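## Task

Remove the masking tape roll from the uppermost drawer of the slim three-drawer cabinet and set it on the desk. By the end, all drawers in the room must be completely closed, no cabinet may have moved much, and the robot must not be toppled or left leaning (that is a failure). Anything that stays in place only because the robot is holding it does not count.

## Robot and tools

ROBOT. A Hello Robot Stretch 3 with a single arm: a two-wheeled base (0.33 m long, 0.34 m wide), a lift on a mast, and a telescoping arm that reaches out to the robot's RIGHT side. The base cannot move sideways, so reaching further forward means driving. It turns about the point midway between the wheels, 0.05 m behind the front edge. Stowed (arm in, wrist folded), a spin sweeps a 0.28 m radius; an unfolded level gripper reaches beyond that. Cameras: head_camera and nav_camera (both aimed by head_pan_rad and head_tilt_rad) and wrist_camera on the gripper. Loose objects may occasionally get nudged by outside forces.

FRAMES. Base frame: origin on the floor between the drive wheels, x forward, y left, z up. hand_pose is reported in it, at the point where closed fingertips meet. Odometry frame is the base frame at scene start; heading is positive to the left, -3.142 to 3.142.

execute_actions takes "actions", a list run in order. Each action may hold "robot", "steps" (1 to 450 control steps at 30 per second, default 1) and "until". {"steps": n} by itself only waits. An empty list just returns the current state and images. If any value is invalid or out of range, the whole call is rejected and nothing runs.

"robot" is one command, a queue (a list of up to 8 commands and {"pause_s": s} entries, s up to 15, run one after another), or {"stop": true}, which brakes everything and clears the queue. A command may contain:
- "base": exactly one key. {"translate_m": d} is an offset in metres, straight ahead if positive, counted from where the base is when that command begins; |d| up to 1. {"rotate_rad": d} is a turn in place, positive = counter-clockwise seen from above, |d| up to 3.2.
- "joints": absolute targets by name; unnamed joints keep their current target. Ranges: lift_m 0 to 1.1 (arm height); arm_m 0 to 0.52 (extension); wrist_yaw_rad -1.345 to 4.42 (0 along the arm, positive toward the front, 3.0 folded over the base); wrist_pitch_rad -1.57 to 0.451 (negative tips fingers down); wrist_roll_rad -2.911 to 2.911; gripper_m -0.089 to 0.179 (larger is wider; actual fingertip gap is 0.007 less when nearly shut, 0.025 less fully open, zero below 0.007); head_pan_rad -3.953 to 1.73 (positive left, -1.57 looks along the arm); head_tilt_rad -1.53 to 0.419 (negative down).
- "contact_limits": {"arm_m": effort percent 1 to 100}, the motor effort at which the arm halts; lower is gentler, too low halts immediately. It holds until the arm's next command.
New commands act at once, overriding targets they name and discarding the rest of an older queue. Motions continue across actions and while you think.

"until" ends an action early. {"robot": {"status": "ended"}} fires once nothing reads moving and no queue runs (or at once if the command was refused). Fields can also be compared, e.g. "lift_m": [">", 0.3] or "base_status": ["!=", "moving"]; numbers are compared as printed. {"any": {"status": "ended"}} fires when any one motion or the queue finishes.

zoom_image: {"camera": name, "region": [x0, y0, x1, y1]} in pixels of that camera's last image, origin top-left, at most 504 x 504. Images are head 896x504, nav 672x504 (fisheye), wrist 644x364.

finished_scene: {"scene": n} ends scene n for good and reports success. Only call it after all motion has finished and the goal holds without the robot.

RESULTS. base_status shows progress like (translate_m +0.12 of +0.30). joint_goals, joint_status, measured_speeds, motor_effort (percent, bracketed peak; positive pushes toward higher values; readings are biased and noisy), and refusals/queue/queue_left follow. Status words: moving, done (within tolerance; for the base, wheels turned enough even if slipping), off_target (came to rest short, may still push), contact_stop (lift or arm hit something and went slack), time_out, stopped, not_commanded, torque_fault (wrist servo off for about 10 s, commands refused; wait with steps). robot.on_its_own appears when the robot altered a goal, a joint is slack or off, a motor at rest shows unusual effort (likely pushing or loaded), or base_tilt is 3 degrees or more from its starting value. Lines starting "refused:" or "dropped:" name the failed goal (counting from 0); "replaced:" only reports how a superseded motion ended. lidar_m: 12 distances from the base origin, 30-degree sectors starting ahead and going counter-clockwise (4th left, 7th behind, 10th right), in a plane 0.17 m up. wrist_depth_mm and head_depth_mm: 7x7 grids of median depth.

SPEED. Full base speed only when stowed (lift_m under 0.30, arm_m under 0.03, wrist_yaw_rad over 2.54); otherwise 0.10 m/s and 0.63 rad/s.

GRIPPER. To grasp, set gripper_m smaller than the object width; to let go, open at least 0.02 past where the pads touched. Neither reading nor done proves a grasp; check images. Squeezing too hard triggers a guard that weakens the grip.

AVOID. Fold or unfold the wrist only with lift_m 0.32 to 0.95, wrist_pitch_rad -0.4 and roll near 0; once folded the lift may go down to 0.25. When wrist_yaw_rad is under -0.4, keep pitch at -0.5 or lower. Pushing something rigid with the gripper higher than about 0.45 m, repeating a push after a contact_stop, raising the contact limit, driving while gripping or pressing on fixed things, or snagging furniture (worst when reversing) can tip the robot. If it leans, reverse the last motion in small steps, free the gripper, and lower lift_m to about 0.2 if needed. Avoid drops, slams and hard shoves; wait for everything to end before finishing.

Each tool is called after "Call:" as a command line: name --argument value for each argument, lists and objects as JSON in quotes; but a table of rows of numbers goes row by row, as --pt "numbers of a row", without its own name.

## Session

Call:
execute_actions --actions '[]'

Scene clock: 0.00 s.
robot.base_odometry: x=+0.000 y=+0.000 heading=+0.000 (m, m, rad; robot's odometry frame)
robot.turned_by_wheels: +0.000 (rad since the last result)
robot.turned_by_imu: +0.000 (rad since the last result)
robot.base_tilt: forward=-2.0 right=+0.5 (deg)
robot.lidar_m: 1.21 1.33 1.71 1.69 1.84 2.06 1.60 1.61 2.98 2.51 2.15 1.22
robot.head_depth_mm: 1613 1615 1611 1621 1409 1130 1136 / 1629 1638 1639 1638 1441 1152 1152 / 1664 1642 1656 1659 1479 1169 1166 / 1669 1677 1678 1680 1522 1183 1185 / 1697 1694 1705 1693 1567 1206 1201 / 1713 1723 1731 1727 1605 1223 1229 / 1745 1736 1752 1742 1754 1245 1248
robot.base_status: not_commanded
robot.joint_positions: lift_m=+0.565 arm_m=+0.000 wrist_yaw_rad=+2.966 wrist_pitch_rad=-0.388 wrist_roll_rad=+0.002 gripper_m=+0.037 head_pan_rad=+0.019 head_tilt_rad=-0.002
robot.joint_goals: lift_m=+0.565 arm_m=+0.000 wrist_yaw_rad=+2.966 wrist_pitch_rad=-0.388 wrist_roll_rad=+0.002 gripper_m=+0.037 head_pan_rad=+0.019 head_tilt_rad=-0.002
robot.joint_status: lift_m=not_commanded arm_m=not_commanded wrist_yaw_rad=not_commanded wrist_pitch_rad=not_commanded wrist_roll_rad=not_commanded gripper_m=not_commanded head_pan_rad=not_commanded head_tilt_rad=not_commanded
robot.measured_speeds: translate_m=+0.000 rotate_rad=+0.000 lift_m=+0.000 arm_m=+0.000 wrist_yaw_rad=+0.000 wrist_pitch_rad=+0.000 wrist_roll_rad=+0.000 head_pan_rad=+0.000 head_tilt_rad=+0.000
robot: refusals=0 queue=idle queue_left=0
robot.motor_effort: left_wheel=+1 right_wheel=+1 lift_m=+26 arm_m=-1 wrist_yaw_rad=-1 wrist_pitch_rad=+4 wrist_roll_rad=+0 gripper_m=+0 head_pan_rad=-1 head_tilt_rad=+2 (%)
robot.hand_pose: x=+0.0185 y=+0.0796 z=+0.5848 quat_wxyz=(+0.197, +0.703, +0.075, +0.679) (m; robot's base frame)
robot.wrist_depth_mm: - - - - - - - / - - - - - - - / - - - - - - - / - - - - - - - / - - - - - - - / 924 908 - 883 895 840 836 / 767 769 - 743 720 721 708
pictures: head_camera (sideways: a quarter turn clockwise sets it upright), nav_camera (sideways: a quarter turn counterclockwise sets it upright), wrist_camera
Images, in order (width x height): head_camera 896x504, nav_camera 672x504, wrist_camera 644x364.

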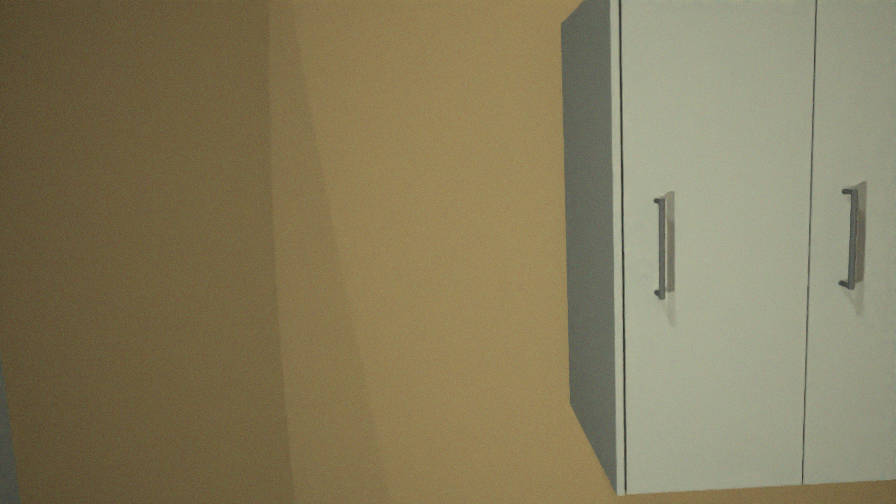

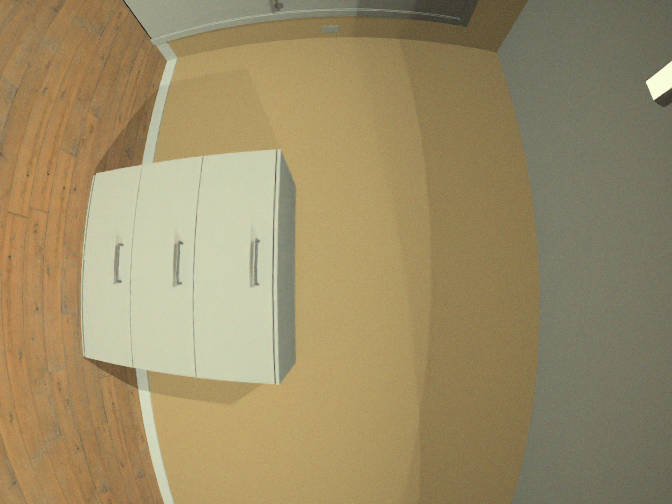

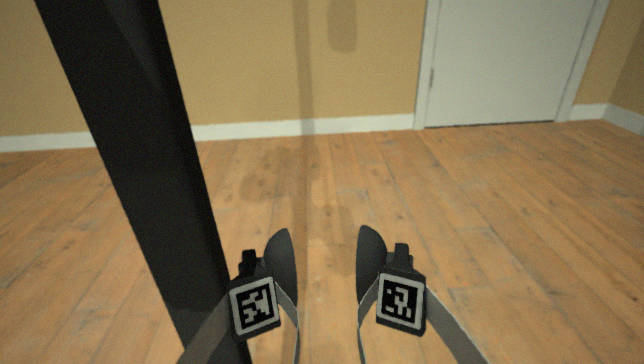

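Call:
execute_actions --actions '[{"robot":{"joints":{"head_pan_rad":1.5,"head_tilt_rad":-0.5}},"steps":200,"until":{"robot":{"status":"ended"}}}]'

Call:
execute_actions --actions '[{"robot":{"joints":{"head_pan_rad":-1.5,"head_tilt_rad":-0.5}},"steps":200,"until":{"robot":{"status":"ended"}}}]'

Call:
execute_actions --actions '[{"robot":{"joints":{"head_pan_rad":-3.1,"head_tilt_rad":-0.5}},"steps":200,"until":{"robot":{"status":"ended"}}}]'

Scene clock: 4.93 s.
robot.base_odometry: x=+0.000 y=+0.000 heading=+0.000 (m, m, rad; robot's odometry frame)
robot.turned_by_wheels: +0.000 (rad since the last result)
robot.turned_by_imu: +0.001 (rad since the last result)
robot.base_tilt: forward=-2.0 right=+0.5 (deg)
robot.lidar_m: 1.21 1.33 1.70 1.69 1.84 2.06 1.60 1.60 2.98 2.51 2.16 1.21
robot.head_depth_mm: 1441 1568 1710 1882 1980 1587 1320 / 1444 1567 1714 1881 1993 1600 1329 / 1440 1559 1707 1888 2005 1604 1330 / 1453 1558 1706 1881 2009 1611 1339 / 1442 1567 1711 1877 1997 1611 1344 / 1434 1563 1701 1888 2001 1624 1344 / 1444 1572 1703 1889 2005 1632 1355
robot.base_status: not_commanded
robot.joint_positions: lift_m=+0.565 arm_m=+0.000 wrist_yaw_rad=+2.966 wrist_pitch_rad=-0.388 wrist_roll_rad=+0.002 gripper_m=+0.037 head_pan_rad=+1.493 head_tilt_rad=-0.493
robot.joint_goals: lift_m=+0.565 arm_m=+0.000 wrist_yaw_rad=+2.966 wrist_pitch_rad=-0.388 wrist_roll_rad=+0.002 gripper_m=+0.037 head_pan_rad=+1.500 head_tilt_rad=-0.500
robot.joint_status: lift_m=not_commanded arm_m=not_commanded wrist_yaw_rad=not_commanded wrist_pitch_rad=not_commanded wrist_roll_rad=not_commanded gripper_m=not_commanded head_pan_rad=done head_tilt_rad=done
robot.measured_speeds: translate_m=+0.000 rotate_rad=+0.000 lift_m=+0.000 arm_m=+0.000 wrist_yaw_rad=+0.000 wrist_pitch_rad=+0.000 wrist_roll_rad=+0.000 head_pan_rad=+0.000 head_tilt_rad=+0.000
robot: refusals=0 queue=done queue_left=0
robot.motor_effort: left_wheel=+1(0) right_wheel=+1(0) lift_m=+25(26) arm_m=-1(1) wrist_yaw_rad=+1(0) wrist_pitch_rad=+5(4) wrist_roll_rad=+0(0) gripper_m=+0(0) head_pan_rad=+4(38) head_tilt_rad=-3(26) (%)
robot.hand_pose: x=+0.0185 y=+0.0796 z=+0.5848 quat_wxyz=(+0.197, +0.703, +0.075, +0.679) (m; robot's base frame)
robot.wrist_depth_mm: - - - - - - - / - - - - - - - / - - - - - - - / - - - - - - - / - - - - - - - / 913 891 - 878 880 822 836 / 752 776 - 760 740 742 704
pictures: head_camera (sideways: a quarter turn clockwise sets it upright), nav_camera (sideways: a quarter turn counterclockwise sets it upright), wrist_camera
Images, in order (width x height): head_camera 896x504, nav_camera 672x504, wrist_camera 644x364.

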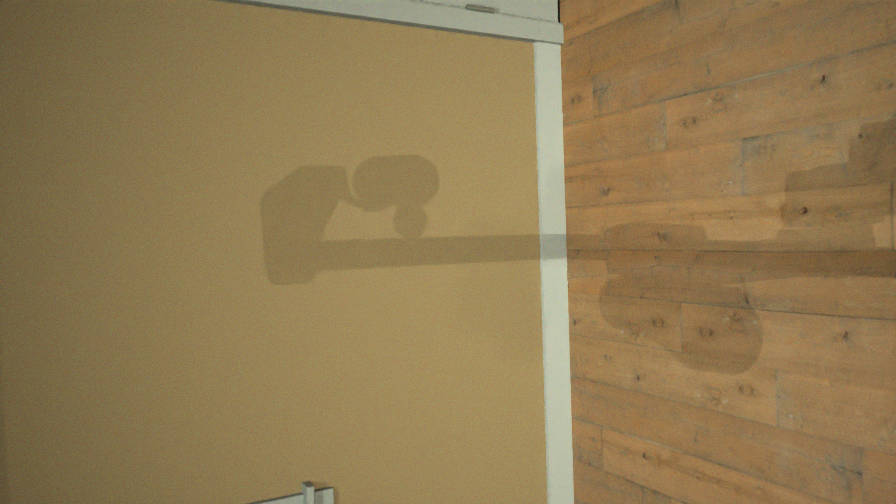

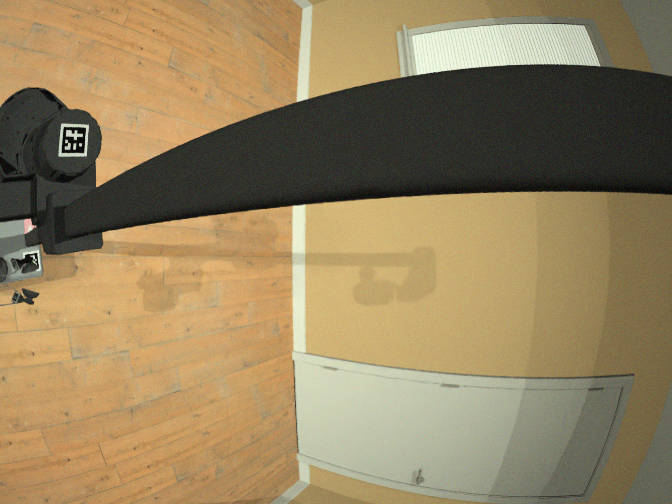

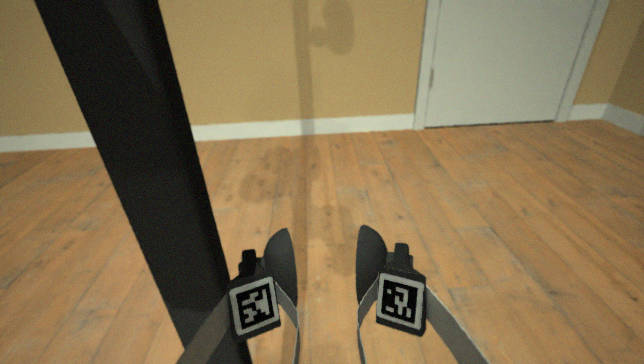

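Scene clock: 6.90 s.
robot.base_odometry: x=+0.000 y=+0.000 heading=+0.000 (m, m, rad; robot's odometry frame)
robot.turned_by_wheels: +0.000 (rad since the last result)
robot.turned_by_imu: +0.000 (rad since the last result)
robot.base_tilt: forward=-2.0 right=+0.5 (deg)
robot.lidar_m: 1.21 1.33 1.71 1.69 1.84 2.07 1.60 1.60 2.98 2.51 2.15 1.21
robot.head_depth_mm: 2584 2748 2989 2663 1995 1586 1324 / 2609 2815 3071 2689 2002 1599 1328 / 2636 2867 3128 2724 2014 1603 1330 / 2669 2916 3186 2712 2030 1607 1331 / 2716 2907 3110 2755 2046 1615 1340 / 2762 2921 2529 2690 2052 1636 1354 / 2802 3049 3272 2787 2081 1639 1358
robot.base_status: not_commanded
robot.joint_positions: lift_m=+0.565 arm_m=+0.000 wrist_yaw_rad=+2.966 wrist_pitch_rad=-0.388 wrist_roll_rad=+0.002 gripper_m=+0.037 head_pan_rad=-1.493 head_tilt_rad=-0.494
robot.joint_goals: lift_m=+0.565 arm_m=+0.000 wrist_yaw_rad=+2.966 wrist_pitch_rad=-0.388 wrist_roll_rad=+0.002 gripper_m=+0.037 head_pan_rad=-1.500 head_tilt_rad=-0.500
robot.joint_status: lift_m=not_commanded arm_m=not_commanded wrist_yaw_rad=not_commanded wrist_pitch_rad=not_commanded wrist_roll_rad=not_commanded gripper_m=not_commanded head_pan_rad=done head_tilt_rad=done
robot.measured_speeds: translate_m=+0.000 rotate_rad=+0.000 lift_m=+0.000 arm_m=+0.000 wrist_yaw_rad=+0.000 wrist_pitch_rad=+0.000 wrist_roll_rad=+0.000 head_pan_rad=+0.000 head_tilt_rad=+0.000
robot: refusals=0 queue=done queue_left=0
robot.motor_effort: left_wheel=+0(1) right_wheel=+0(0) lift_m=+25(25) arm_m=-1(1) wrist_yaw_rad=-1(0) wrist_pitch_rad=+5(5) wrist_roll_rad=+0(0) gripper_m=+0(0) head_pan_rad=-4(41) head_tilt_rad=-3(2) (%)
robot.hand_pose: x=+0.0185 y=+0.0796 z=+0.5848 quat_wxyz=(+0.197, +0.703, +0.075, +0.679) (m; robot's base frame)
robot.wrist_depth_mm: - - - - - - - / - - - - - - - / - - - - - - - / - - - - - - - / - - - - - - - / 899 867 - 883 886 867 838 / 779 765 - 744 712 729 719
pictures: head_camera (sideways: a quarter turn clockwise sets it upright), nav_camera (sideways: a quarter turn counterclockwise sets it upright), wrist_camera
Images, in order (width x height): head_camera 896x504, nav_camera 672x504, wrist_camera 644x364.

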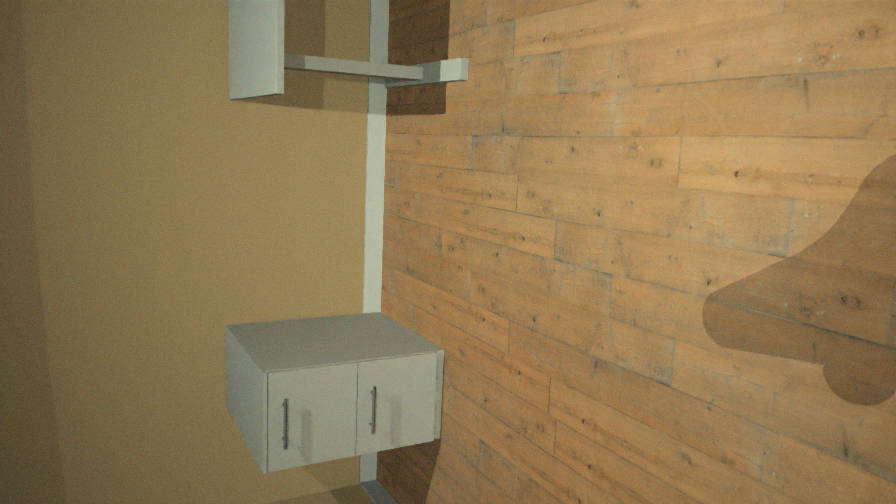

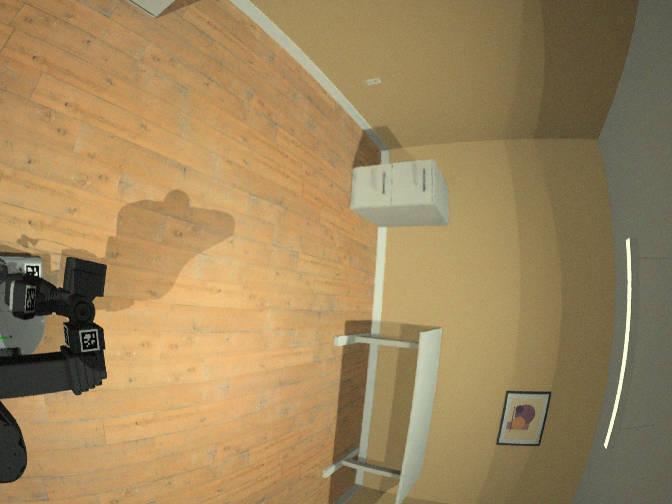

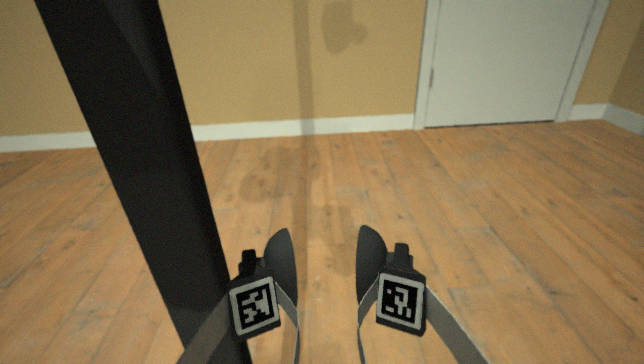

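Scene clock: 8.27 s.
robot.base_odometry: x=+0.000 y=+0.000 heading=+0.000 (m, m, rad; robot's odometry frame)
robot.turned_by_wheels: +0.000 (rad since the last result)
robot.turned_by_imu: +0.000 (rad since the last result)
robot.base_tilt: forward=-2.0 right=+0.5 (deg)
robot.lidar_m: 1.21 1.33 1.72 1.69 1.84 2.06 1.60 1.61 2.98 2.51 2.16 1.21
robot.head_depth_mm: 1706 1858 2023 2233 1992 1588 1321 / 1726 1878 2046 2242 1992 1591 1324 / 1756 1908 2065 2284 2020 1599 1334 / 1764 1928 2101 2324 2018 1612 1332 / 1785 1944 2129 2314 2034 1621 1342 / 1816 1965 2147 1838 1912 1628 1347 / 1837 1997 2161 1803 1921 1641 1360
robot.base_status: not_commanded
robot.joint_positions: lift_m=+0.565 arm_m=+0.000 wrist_yaw_rad=+2.966 wrist_pitch_rad=-0.388 wrist_roll_rad=+0.002 gripper_m=+0.037 head_pan_rad=-3.093 head_tilt_rad=-0.494
robot.joint_goals: lift_m=+0.565 arm_m=+0.000 wrist_yaw_rad=+2.966 wrist_pitch_rad=-0.388 wrist_roll_rad=+0.002 gripper_m=+0.037 head_pan_rad=-3.100 head_tilt_rad=-0.500
robot.joint_status: lift_m=not_commanded arm_m=not_commanded wrist_yaw_rad=not_commanded wrist_pitch_rad=not_commanded wrist_roll_rad=not_commanded gripper_m=not_commanded head_pan_rad=done head_tilt_rad=done
robot.measured_speeds: translate_m=+0.000 rotate_rad=+0.000 lift_m=+0.000 arm_m=+0.000 wrist_yaw_rad=+0.000 wrist_pitch_rad=+0.000 wrist_roll_rad=+0.000 head_pan_rad=+0.000 head_tilt_rad=+0.000
robot: refusals=0 queue=done queue_left=0
robot.motor_effort: left_wheel=+0(1) right_wheel=+0(0) lift_m=+26(25) arm_m=-1(1) wrist_yaw_rad=+1(1) wrist_pitch_rad=+5(4) wrist_roll_rad=+0(0) gripper_m=+0(0) head_pan_rad=-3(38) head_tilt_rad=-3(4) (%)
robot.hand_pose: x=+0.0185 y=+0.0796 z=+0.5848 quat_wxyz=(+0.197, +0.703, +0.075, +0.679) (m; robot's base frame)
robot.wrist_depth_mm: - - - - - - - / - - - - - - - / - - - - - - - / - - - - - - - / - - - - - - - / 932 899 - 858 866 860 851 / 770 762 - 737 705 741 723
pictures: head_camera (sideways: a quarter turn clockwise sets it upright), nav_camera (sideways: a quarter turn counterclockwise sets it upright), wrist_camera
Images, in order (width x height): head_camera 896x504, nav_camera 672x504, wrist_camera 644x364.

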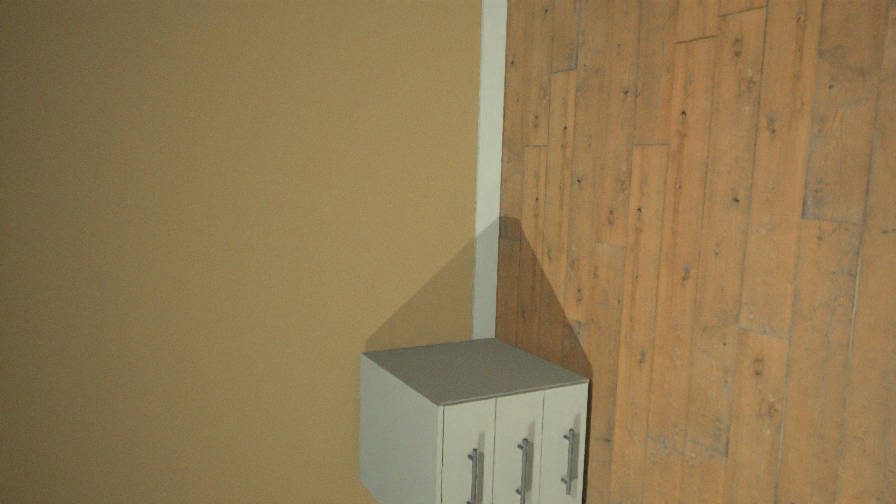

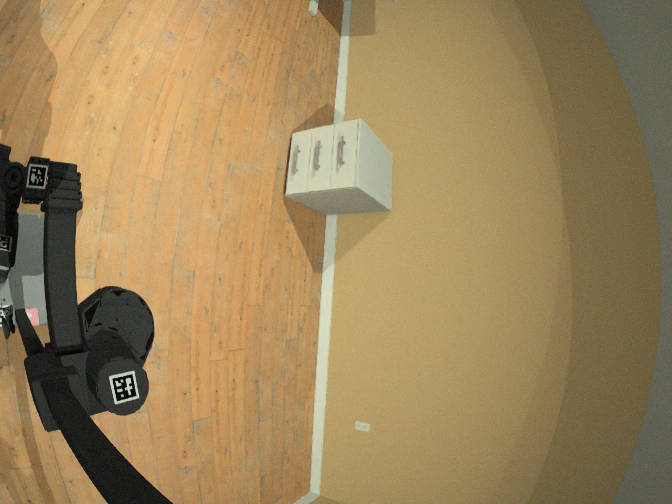

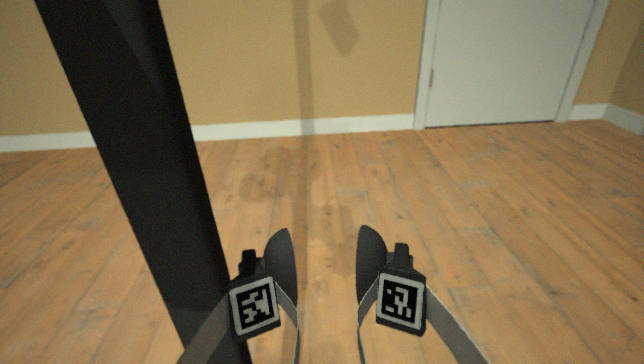

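Call:
execute_actions --actions '[{"robot":{"joints":{"head_pan_rad":-2.75,"head_tilt_rad":-0.55}},"steps":200,"until":{"robot":{"status":"ended"}}}]'

Scene clock: 17.17 s.
robot.base_odometry: x=+0.000 y=+0.000 heading=+0.000 (m, m, rad; robot's odometry frame)
robot.turned_by_wheels: +0.000 (rad since the last result)
robot.turned_by_imu: +0.001 (rad since the last result)
robot.base_tilt: forward=-2.0 right=+0.5 (deg)
robot.lidar_m: 1.21 1.33 1.71 1.69 1.84 2.06 1.60 1.61 2.98 2.52 2.15 1.21
robot.head_depth_mm: 1733 1870 2054 2217 1878 1530 1280 / 1807 1960 2143 2298 1886 1531 1290 / 1867 2066 2122 1947 1901 1540 1291 / 1977 2151 2166 1924 1918 1540 1295 / 2076 2276 2466 2090 1926 1548 1306 / 2173 2415 2683 2515 1923 1566 1309 / 2277 2507 2856 2565 1940 1560 1315
robot.base_status: not_commanded
robot.joint_positions: lift_m=+0.565 arm_m=+0.000 wrist_yaw_rad=+2.966 wrist_pitch_rad=-0.388 wrist_roll_rad=+0.002 gripper_m=+0.037 head_pan_rad=-2.757 head_tilt_rad=-0.543
robot.joint_goals: lift_m=+0.565 arm_m=+0.000 wrist_yaw_rad=+2.966 wrist_pitch_rad=-0.388 wrist_roll_rad=+0.002 gripper_m=+0.037 head_pan_rad=-2.750 head_tilt_rad=-0.550
robot.joint_status: lift_m=not_commanded arm_m=not_commanded wrist_yaw_rad=not_commanded wrist_pitch_rad=not_commanded wrist_roll_rad=not_commanded gripper_m=not_commanded head_pan_rad=done head_tilt_rad=done
robot.measured_speeds: translate_m=+0.000 rotate_rad=+0.000 lift_m=+0.000 arm_m=+0.000 wrist_yaw_rad=+0.000 wrist_pitch_rad=+0.000 wrist_roll_rad=+0.000 head_pan_rad=+0.000 head_tilt_rad=+0.000
robot: refusals=0 queue=done queue_left=0
robot.motor_effort: left_wheel=+1(1) right_wheel=+0(0) lift_m=+26(26) arm_m=-1(1) wrist_yaw_rad=-1(1) wrist_pitch_rad=+5(5) wrist_roll_rad=+0(1) gripper_m=+1(0) head_pan_rad=+3(23) head_tilt_rad=-3(9) (%)
robot.hand_pose: x=+0.0185 y=+0.0796 z=+0.5848 quat_wxyz=(+0.197, +0.703, +0.075, +0.679) (m; robot's base frame)
robot.wrist_depth_mm: - - - - - - - / - - - - - - - / - - - - - - - / - - - - - - - / - - - - - - - / 923 904 - 881 899 849 840 / 747 787 - 734 732 728 711
pictures: head_camera (sideways: a quarter turn clockwise sets it upright), nav_camera (sideways: a quarter turn counterclockwise sets it upright), wrist_camera
Images, in order (width x height): head_camera 896x504, nav_camera 672x504, wrist_camera 644x364.

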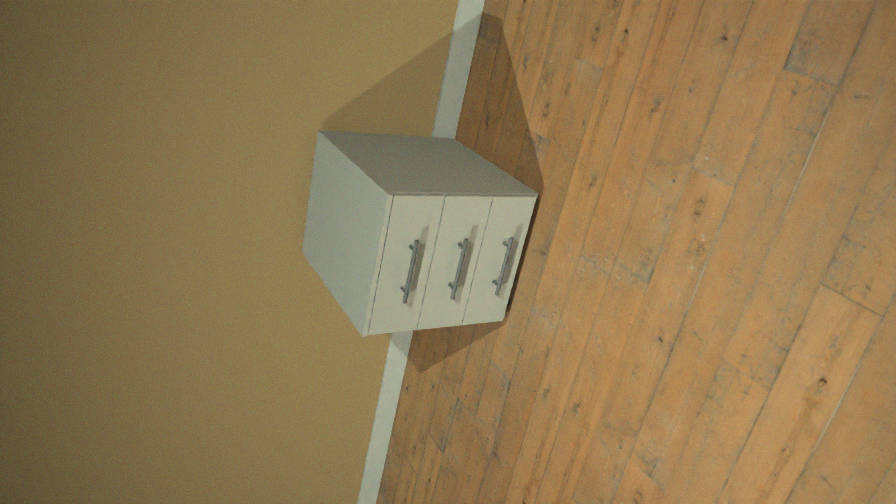

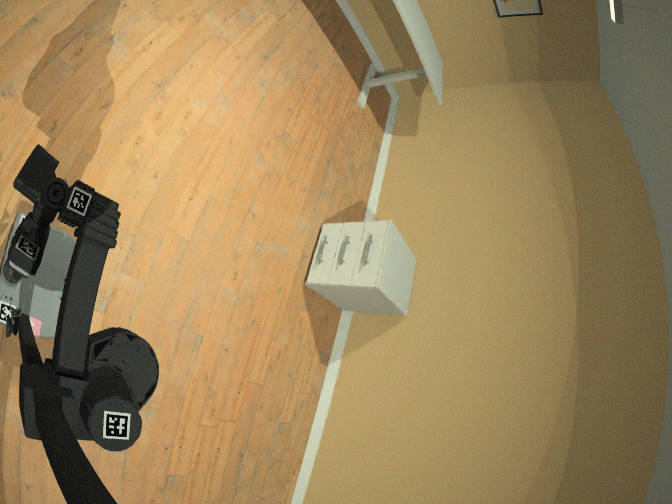

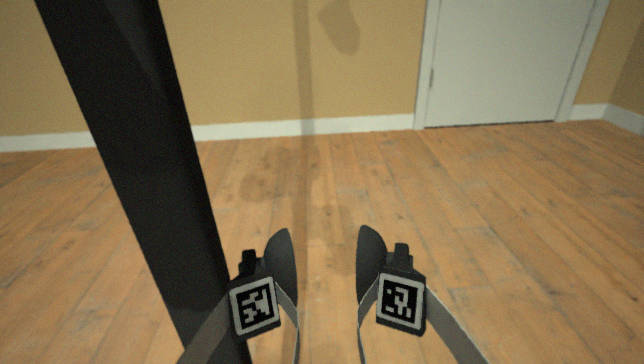

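Call:
execute_actions --actions '[{"robot":[{"joints":{"lift_m":0.26,"head_pan_rad":-1.57,"head_tilt_rad":-0.8}},{"base":{"rotate_rad":-2.37}},{"base":{"translate_m":1.0}},{"base":{"translate_m":0.047}},{"base":{"rotate_rad":0.8}},{"joints":{"lift_m":0.5}},{"joints":{"wrist_yaw_rad":0,"gripper_m":0.1}},{"joints":{"wrist_pitch_rad":0}}],"steps":450,"until":{"robot":{"status":"ended"}}},{"steps":450,"until":{"robot":{"status":"ended"}}}]'

Scene clock: 47.20 s.
robot.base_odometry: x=-0.750 y=-0.730 heading=-1.570 (m, m, rad; robot's odometry frame)
robot.turned_by_wheels: -1.570 (rad since the last result)
robot.turned_by_imu: -1.547 (rad since the last result)
robot.base_tilt: forward=-2.0 right=+0.6 (deg)
robot.lidar_m: 1.81 2.14 2.37 1.91 2.01 2.54 2.52 1.77 0.84 0.84 1.54 1.96
robot.head_depth_mm: 1226 1391 1606 1768 1516 1312 1151 / 1231 1400 1299 1156 1421 1315 1177 / 1239 1410 1307 1162 1408 1319 1174 / 1251 1419 1318 1168 1412 1321 1160 / 1254 1436 1616 1729 1500 1305 1161 / 1262 1441 1679 1817 1523 1324 1167 / 1268 1452 1689 1824 1532 1327 1168
robot.base_status: done (rotate_rad +0.7999 of +0.8000)
robot.joint_positions: lift_m=+0.500 arm_m=+0.000 wrist_yaw_rad=+0.002 wrist_pitch_rad=-0.024 wrist_roll_rad=+0.002 gripper_m=+0.100 head_pan_rad=-1.577 head_tilt_rad=-0.791
robot.joint_goals: lift_m=+0.500 arm_m=+0.000 wrist_yaw_rad=+0.000 wrist_pitch_rad=+0.000 wrist_roll_rad=+0.002 gripper_m=+0.100 head_pan_rad=-1.570 head_tilt_rad=-0.800
robot.joint_status: lift_m=done arm_m=not_commanded wrist_yaw_rad=done wrist_pitch_rad=done wrist_roll_rad=not_commanded gripper_m=done head_pan_rad=done head_tilt_rad=done
robot.measured_speeds: translate_m=+0.000 rotate_rad=+0.000 lift_m=+0.000 arm_m=+0.000 wrist_yaw_rad=+0.000 wrist_pitch_rad=+0.000 wrist_roll_rad=+0.000 head_pan_rad=+0.000 head_tilt_rad=+0.000
robot: refusals=0 queue=done queue_left=0
robot.motor_effort: left_wheel=-2(11) right_wheel=+3(12) lift_m=+31(35) arm_m=-1(1) wrist_yaw_rad=-2(2) wrist_pitch_rad=+9(9) wrist_roll_rad=+0(0) gripper_m=+0(87) head_pan_rad=+3(41) head_tilt_rad=-4(21) (%)
robot.hand_pose: x=-0.0210 y=-0.4006 z=+0.6082 quat_wxyz=(+0.707, +0.009, -0.707, -0.008) (m; robot's base frame)
robot.wrist_depth_mm: - - - - - - 959 / - - - - - - - / - - - - - - - / - - - - 846 - - / - - - 614 604 586 - / - - - 633 598 - - / - - - 660 633 628 959
pictures: head_camera (sideways: a quarter turn clockwise sets it upright), nav_camera (sideways: a quarter turn counterclockwise sets it upright), wrist_camera
Images, in order (width x height): head_camera 896x504, nav_camera 672x504, wrist_camera 644x364.

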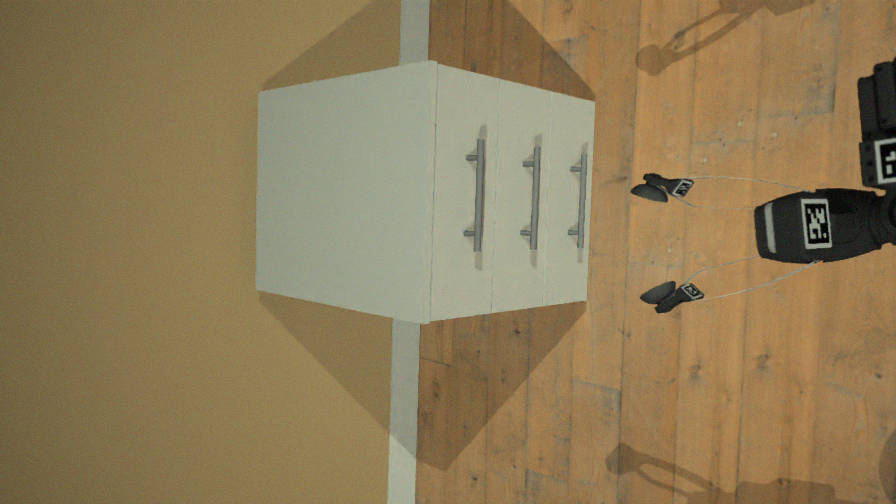

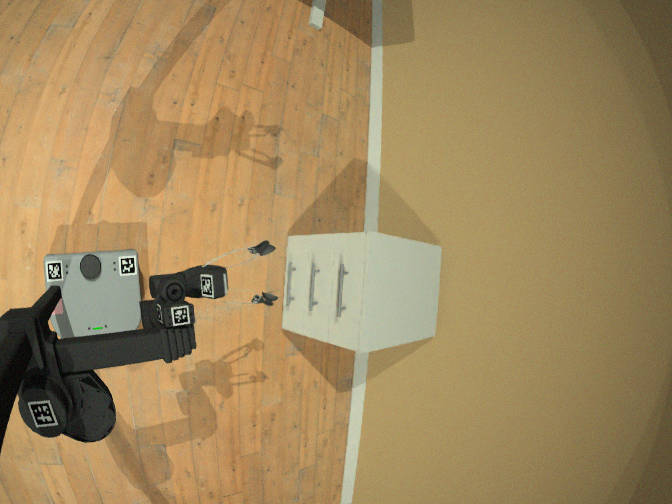

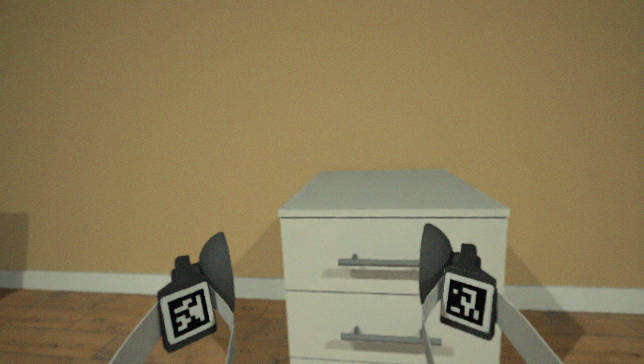

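Call:
execute_actions --actions '[{"robot":[{"base":{"translate_m":-0.11},"joints":{"lift_m":0.33,"wrist_roll_rad":1.57,"gripper_m":0.09,"arm_m":0.25}}],"steps":450,"until":{"robot":{"status":"ended"}}}]'

Scene clock: 56.10 s.
robot.base_odometry: x=-0.751 y=-0.620 heading=-1.570 (m, m, rad; robot's odometry frame)
robot.turned_by_wheels: +0.000 (rad since the last result)
robot.turned_by_imu: +0.001 (rad since the last result)
robot.base_tilt: forward=-2.0 right=+0.5 (deg)
robot.lidar_m: 1.92 2.23 2.38 1.91 2.03 2.43 2.41 1.74 0.83 0.82 1.52 2.05
robot.head_depth_mm: 1213 1366 1594 1742 1517 1311 1153 / 1214 1383 1571 1748 1513 1310 1160 / 1220 1392 1312 1143 1376 - 1151 / 1229 1401 1319 1138 1384 1290 1162 / 1241 1411 1317 1166 1410 1321 1159 / 1249 1423 1660 1726 1526 1322 1167 / 1254 1437 1678 1823 1536 1327 1168
robot.base_status: done (translate_m -0.1100 of -0.1100)
robot.joint_positions: lift_m=+0.330 arm_m=+0.250 wrist_yaw_rad=+0.000 wrist_pitch_rad=-0.022 wrist_roll_rad=+1.568 gripper_m=+0.090 head_pan_rad=-1.577 head_tilt_rad=-0.791
robot.joint_goals: lift_m=+0.330 arm_m=+0.250 wrist_yaw_rad=+0.000 wrist_pitch_rad=+0.000 wrist_roll_rad=+1.570 gripper_m=+0.090 head_pan_rad=-1.570 head_tilt_rad=-0.800
robot.joint_status: lift_m=done arm_m=done wrist_yaw_rad=done wrist_pitch_rad=done wrist_roll_rad=done gripper_m=done head_pan_rad=done head_tilt_rad=done
robot.measured_speeds: translate_m=+0.000 rotate_rad=+0.000 lift_m=+0.000 arm_m=+0.000 wrist_yaw_rad=+0.000 wrist_pitch_rad=+0.000 wrist_roll_rad=+0.000 head_pan_rad=+0.000 head_tilt_rad=+0.000
robot: refusals=0 queue=done queue_left=0
robot.motor_effort: left_wheel=-2(5) right_wheel=+3(4) lift_m=+20(27) arm_m=+5(4) wrist_yaw_rad=-1(2) wrist_pitch_rad=+8(9) wrist_roll_rad=+1(4) gripper_m=+0(49) head_pan_rad=+3(3) head_tilt_rad=-4(4) (%)
robot.hand_pose: x=-0.0213 y=-0.6502 z=+0.4389 quat_wxyz=(+0.002, +0.000, -1.000, -0.012) (m; robot's base frame)
robot.wrist_depth_mm: 783 799 301 295 297 303 306 / 806 809 311 307 311 315 323 / 851 848 841 322 326 324 334 / 868 884 897 333 344 344 347 / 911 913 914 350 360 364 369 / 942 967 368 370 377 378 386 / - - - 390 394 412 454
pictures: head_camera (sideways: a quarter turn clockwise sets it upright), nav_camera (sideways: a quarter turn counterclockwise sets it upright), wrist_camera
Images, in order (width x height): head_camera 896x504, nav_camera 672x504, wrist_camera 644x364.

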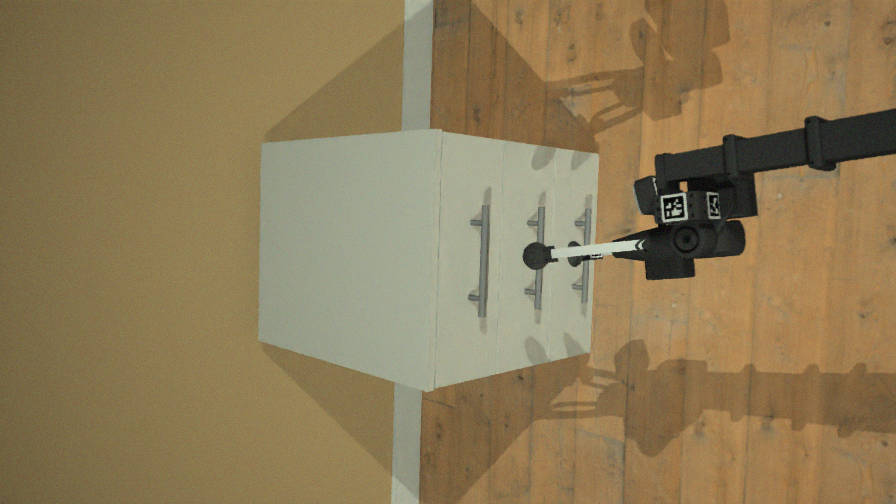

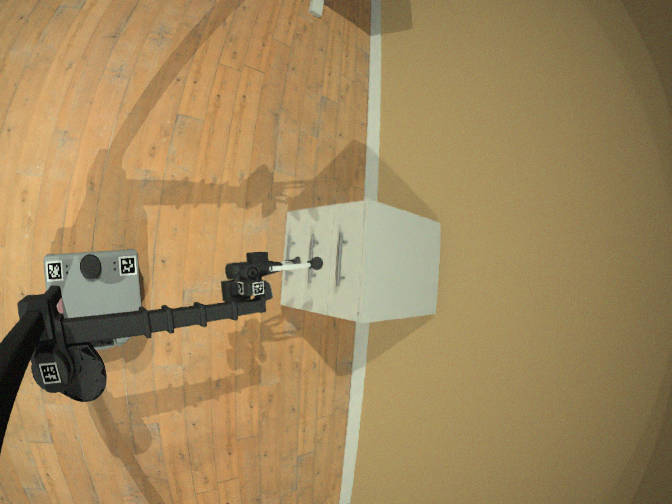

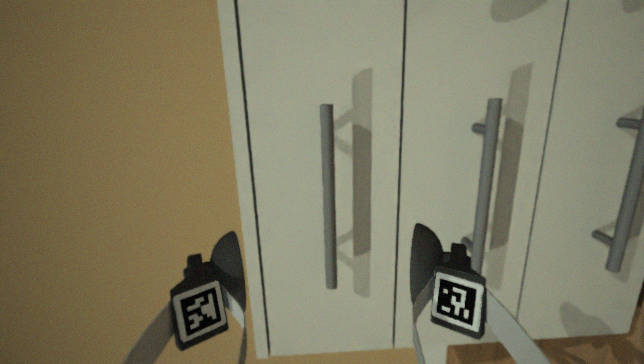

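Call:
execute_actions --actions '[{"robot":{"joints":{"arm_m":0.42},"contact_limits":{"arm_m":15}},"steps":300,"until":{"robot":{"status":"ended"}}}]'

Scene clock: 60.43 s.
robot.base_odometry: x=-0.751 y=-0.620 heading=-1.570 (m, m, rad; robot's odometry frame)
robot.turned_by_wheels: +0.000 (rad since the last result)
robot.turned_by_imu: +0.001 (rad since the last result)
robot.base_tilt: forward=-2.0 right=+0.6 (deg)
robot.lidar_m: 1.92 2.22 2.39 1.90 2.03 2.44 2.41 1.75 0.83 0.82 1.52 2.04
robot.head_depth_mm: 1213 1374 1584 1752 1516 1311 1155 / 1218 1383 1572 1739 1513 1313 1170 / 1223 1393 1307 1144 1322 1309 1154 / 1235 1405 1319 1135 1431 1322 1163 / 1242 1411 1327 1168 1408 1322 1164 / 1247 1423 1660 1718 1531 1326 1165 / 1261 1431 1684 1821 1534 1329 1168
robot.base_status: done (translate_m -0.1100 of -0.1100)
robot.joint_positions: lift_m=+0.330 arm_m=+0.416 wrist_yaw_rad=+0.000 wrist_pitch_rad=-0.018 wrist_roll_rad=+1.568 gripper_m=+0.090 head_pan_rad=-1.577 head_tilt_rad=-0.791
robot.joint_goals: lift_m=+0.330 arm_m=+0.416 wrist_yaw_rad=+0.000 wrist_pitch_rad=+0.000 wrist_roll_rad=+1.570 gripper_m=+0.090 head_pan_rad=-1.570 head_tilt_rad=-0.800
robot.joint_status: lift_m=done arm_m=contact_stop wrist_yaw_rad=done wrist_pitch_rad=done wrist_roll_rad=done gripper_m=done head_pan_rad=done head_tilt_rad=done
robot.measured_speeds: translate_m=+0.000 rotate_rad=+0.000 lift_m=+0.000 arm_m=-0.003 wrist_yaw_rad=+0.000 wrist_pitch_rad=+0.000 wrist_roll_rad=+0.000 head_pan_rad=+0.000 head_tilt_rad=+0.000
robot: refusals=0 queue=dropped queue_left=0
robot.on_its_own: arm_m is slack since a contact_stop, until your next command for it (your +0.420 is given up)
robot.motor_effort: left_wheel=-1(1) right_wheel=+4(4) lift_m=+20(21) arm_m=+4(14) wrist_yaw_rad=-1(0) wrist_pitch_rad=+6(8) wrist_roll_rad=+1(1) gripper_m=-1(1) head_pan_rad=+3(3) head_tilt_rad=-4(3) (%)
robot.contact_limits: arm_m 15 (drawing in: default 31, maximum 51; extending or still: default 42, maximum 69)
robot.hand_pose: x=-0.0213 y=-0.8165 z=+0.4400 quat_wxyz=(+0.002, +0.000, -1.000, -0.009) (m; robot's base frame)
robot.wrist_depth_mm: 639 147 146 147 148 151 152 / 654 653 152 152 155 157 159 / 689 693 160 159 162 165 167 / 720 718 166 167 170 173 175 / 753 757 174 174 177 181 183 / 782 800 185 183 188 191 193 / 830 811 194 193 200 202 200
pictures: head_camera (sideways: a quarter turn clockwise sets it upright), nav_camera (sideways: a quarter turn counterclockwise sets it upright), wrist_camera
Images, in order (width x height): head_camera 896x504, nav_camera 672x504, wrist_camera 644x364.

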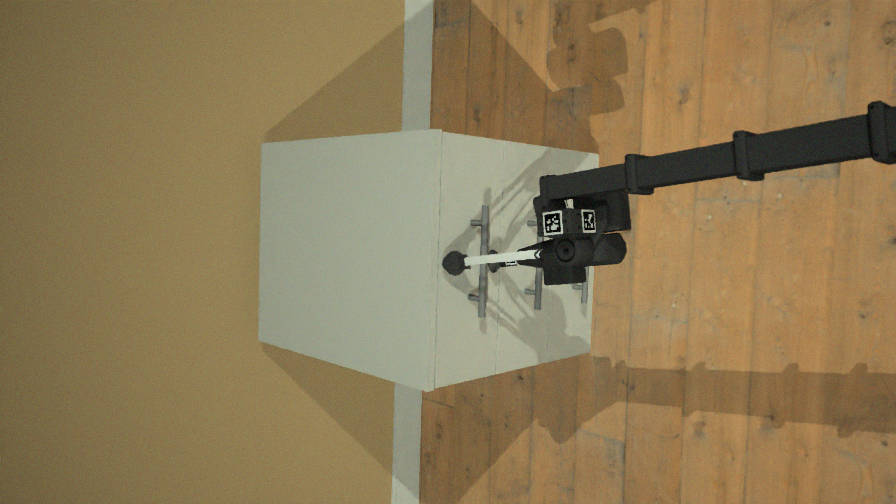

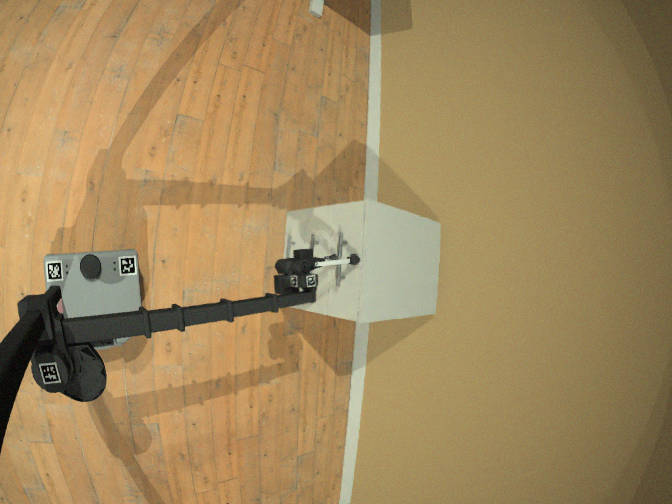

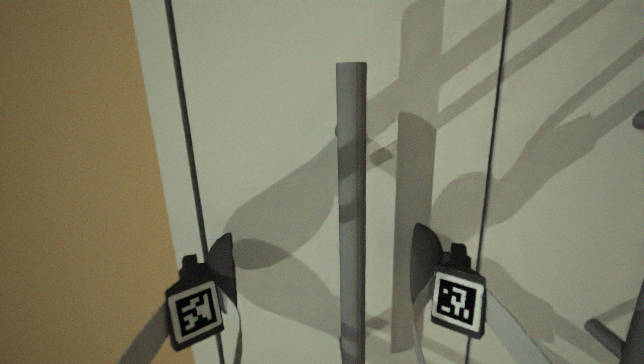

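Call:
execute_actions --actions '[{"robot":[{"joints":{"arm_m":0.405,"lift_m":0.322}},{"joints":{"gripper_m":-0.02}},{"pause_s":0.7},{"joints":{"arm_m":0.06}}],"steps":450,"until":{"robot":{"status":"ended"}}}]'

Scene clock: 68.40 s.
robot.base_odometry: x=-0.751 y=-0.620 heading=-1.570 (m, m, rad; robot's odometry frame)
robot.turned_by_wheels: +0.000 (rad since the last result)
robot.turned_by_imu: +0.002 (rad since the last result)
robot.base_tilt: forward=-2.0 right=+0.5 (deg)
robot.lidar_m: 1.92 2.23 2.38 1.90 2.03 2.43 2.41 1.74 0.83 0.82 1.51 2.05
robot.head_depth_mm: 1207 1372 1582 1756 1502 1307 1154 / 1218 1384 1578 1744 1516 1310 1174 / 1228 1396 1307 1141 1373 1311 1210 / 1234 1402 1313 1140 1388 1320 1160 / 1245 1407 1318 1168 1410 1317 1167 / 1254 1425 1654 1727 1522 1325 1165 / 1259 1436 1680 1827 1532 1327 1170
robot.base_status: done (translate_m -0.1100 of -0.1100)
robot.joint_positions: lift_m=+0.322 arm_m=+0.060 wrist_yaw_rad=+0.000 wrist_pitch_rad=-0.023 wrist_roll_rad=+1.571 gripper_m=-0.020 head_pan_rad=-1.577 head_tilt_rad=-0.791
robot.joint_goals: lift_m=+0.322 arm_m=+0.060 wrist_yaw_rad=+0.000 wrist_pitch_rad=+0.000 wrist_roll_rad=+1.570 gripper_m=-0.020 head_pan_rad=-1.570 head_tilt_rad=-0.800
robot.joint_status: lift_m=done arm_m=done wrist_yaw_rad=done wrist_pitch_rad=done wrist_roll_rad=done gripper_m=done head_pan_rad=done head_tilt_rad=done
robot.measured_speeds: translate_m=+0.000 rotate_rad=+0.000 lift_m=+0.000 arm_m=+0.000 wrist_yaw_rad=+0.000 wrist_pitch_rad=+0.000 wrist_roll_rad=+0.000 head_pan_rad=+0.000 head_tilt_rad=+0.000
robot: refusals=0 queue=done queue_left=0
robot.motor_effort: left_wheel=+0(2) right_wheel=+1(4) lift_m=+21(18) arm_m=-6(10) wrist_yaw_rad=+0(3) wrist_pitch_rad=+8(10) wrist_roll_rad=-1(1) gripper_m=-9(92) head_pan_rad=+3(3) head_tilt_rad=-4(4) (%)
robot.hand_pose: x=-0.0213 y=-0.4610 z=+0.4307 quat_wxyz=(+0.000, +0.000, -1.000, -0.012) (m; robot's base frame)
robot.wrist_depth_mm: 944 957 955 939 948 591 466 / 944 - - 474 491 493 477 / - - - 505 507 515 468 / - - - 529 527 541 484 / - - - 540 567 568 484 / - - - - - 674 495 / - - - - - 726 496
pictures: head_camera (sideways: a quarter turn clockwise sets it upright), nav_camera (sideways: a quarter turn counterclockwise sets it upright), wrist_camera
Images, in order (width x height): head_camera 896x504, nav_camera 672x504, wrist_camera 644x364.

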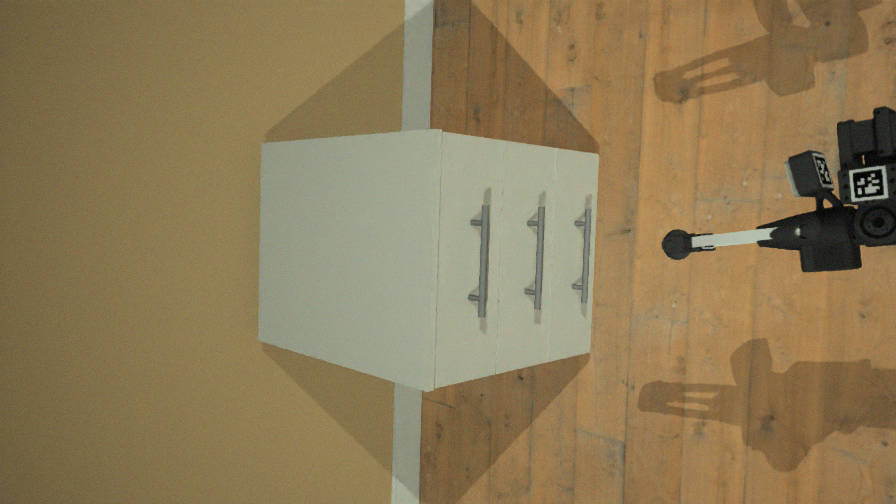

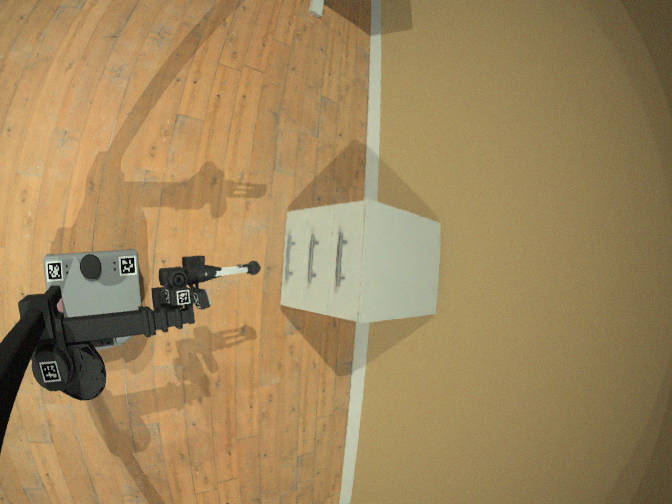

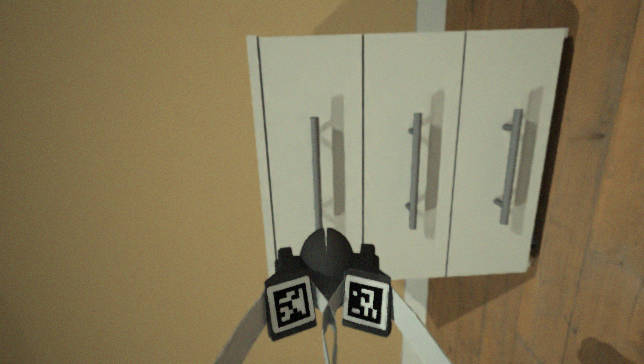

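Call:
execute_actions --actions '[{"robot":[{"joints":{"gripper_m":0.07,"arm_m":0.36}},{"joints":{"arm_m":0.412}},{"joints":{"gripper_m":-0.05}},{"pause_s":0.7}],"steps":450,"until":{"robot":{"status":"ended"}}}]'

Scene clock: 78.10 s.
robot.base_odometry: x=-0.751 y=-0.620 heading=-1.570 (m, m, rad; robot's odometry frame)
robot.turned_by_wheels: +0.000 (rad since the last result)
robot.turned_by_imu: +0.002 (rad since the last result)
robot.base_tilt: forward=-2.0 right=+0.6 (deg)
robot.lidar_m: 1.92 2.23 2.38 1.90 2.03 2.43 2.41 1.74 0.83 0.82 1.51 2.05
robot.head_depth_mm: 1207 1379 1587 1745 1508 1309 1150 / 1216 1383 1573 1754 1511 1308 1175 / 1225 1398 1309 1138 1288 1310 1156 / 1230 1403 1315 1136 1268 1317 1159 / 1242 1416 1324 1161 1413 1321 1166 / 1246 1428 1652 1716 1525 1327 1164 / 1250 1435 1672 1834 1535 1331 1170
robot.base_status: done (translate_m -0.1100 of -0.1100)
robot.joint_positions: lift_m=+0.322 arm_m=+0.412 wrist_yaw_rad=+0.002 wrist_pitch_rad=-0.026 wrist_roll_rad=+1.571 gripper_m=-0.046 head_pan_rad=-1.577 head_tilt_rad=-0.791
robot.joint_goals: lift_m=+0.322 arm_m=+0.412 wrist_yaw_rad=+0.000 wrist_pitch_rad=+0.000 wrist_roll_rad=+1.570 gripper_m=-0.047 head_pan_rad=-1.570 head_tilt_rad=-0.800
robot.joint_status: lift_m=done arm_m=done wrist_yaw_rad=done wrist_pitch_rad=done wrist_roll_rad=done gripper_m=done head_pan_rad=done head_tilt_rad=done
robot.measured_speeds: translate_m=+0.000 rotate_rad=+0.000 lift_m=+0.000 arm_m=+0.000 wrist_yaw_rad=+0.000 wrist_pitch_rad=+0.000 wrist_roll_rad=+0.000 head_pan_rad=+0.000 head_tilt_rad=+0.000
robot: refusals=0 queue=done queue_left=0
robot.motor_effort: left_wheel=-1(0) right_wheel=+2(2) lift_m=+21(21) arm_m=+3(6) wrist_yaw_rad=-1(3) wrist_pitch_rad=+10(11) wrist_roll_rad=-1(1) gripper_m=-21(100) head_pan_rad=+3(3) head_tilt_rad=-4(4) (%)
robot.hand_pose: x=-0.0210 y=-0.8123 z=+0.4298 quat_wxyz=(+0.000, +0.001, -1.000, -0.014) (m; robot's base frame)
robot.wrist_depth_mm: 645 147 147 149 151 155 157 / 665 153 153 153 156 161 164 / 687 163 160 160 164 169 171 / 748 720 167 167 173 177 179 / 751 752 176 174 181 186 189 / 772 800 186 149 190 197 197 / 823 855 195 196 204 207 207
pictures: head_camera (sideways: a quarter turn clockwise sets it upright), nav_camera (sideways: a quarter turn counterclockwise sets it upright), wrist_camera
Images, in order (width x height): head_camera 896x504, nav_camera 672x504, wrist_camera 644x364.

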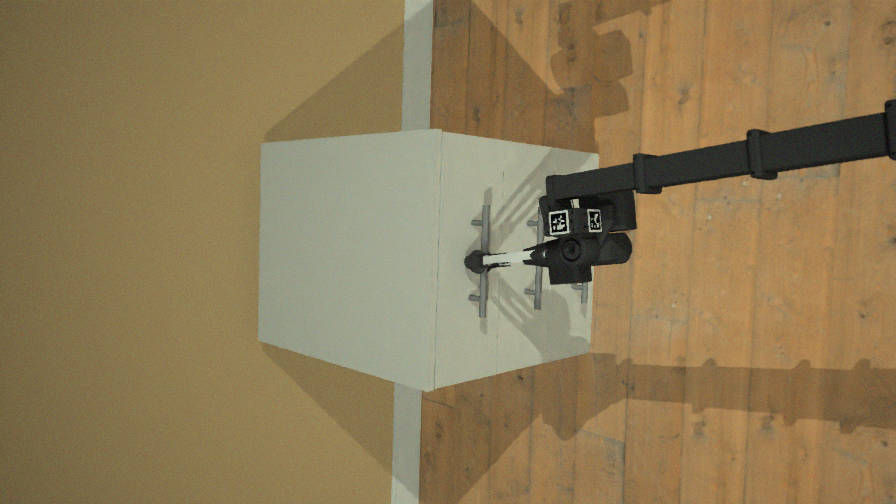

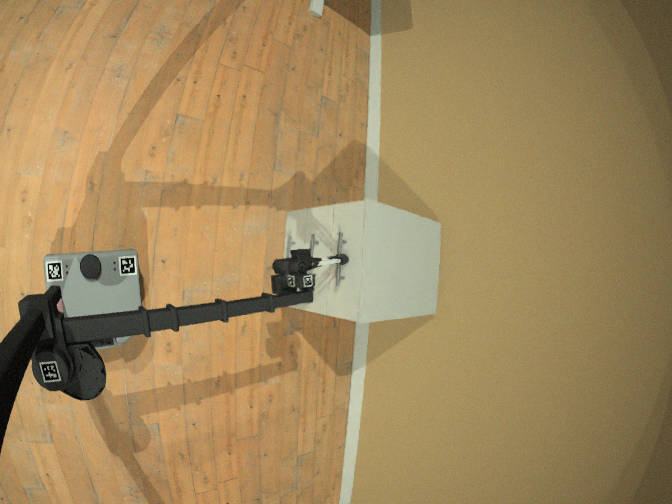

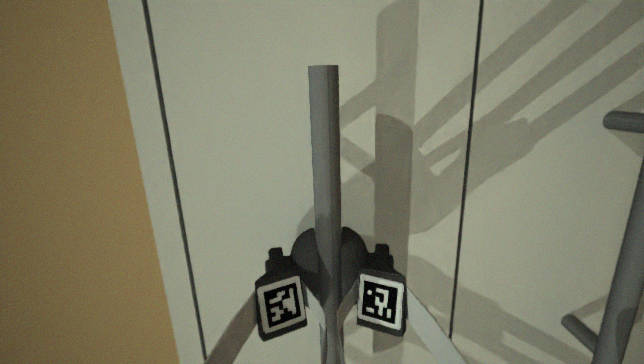

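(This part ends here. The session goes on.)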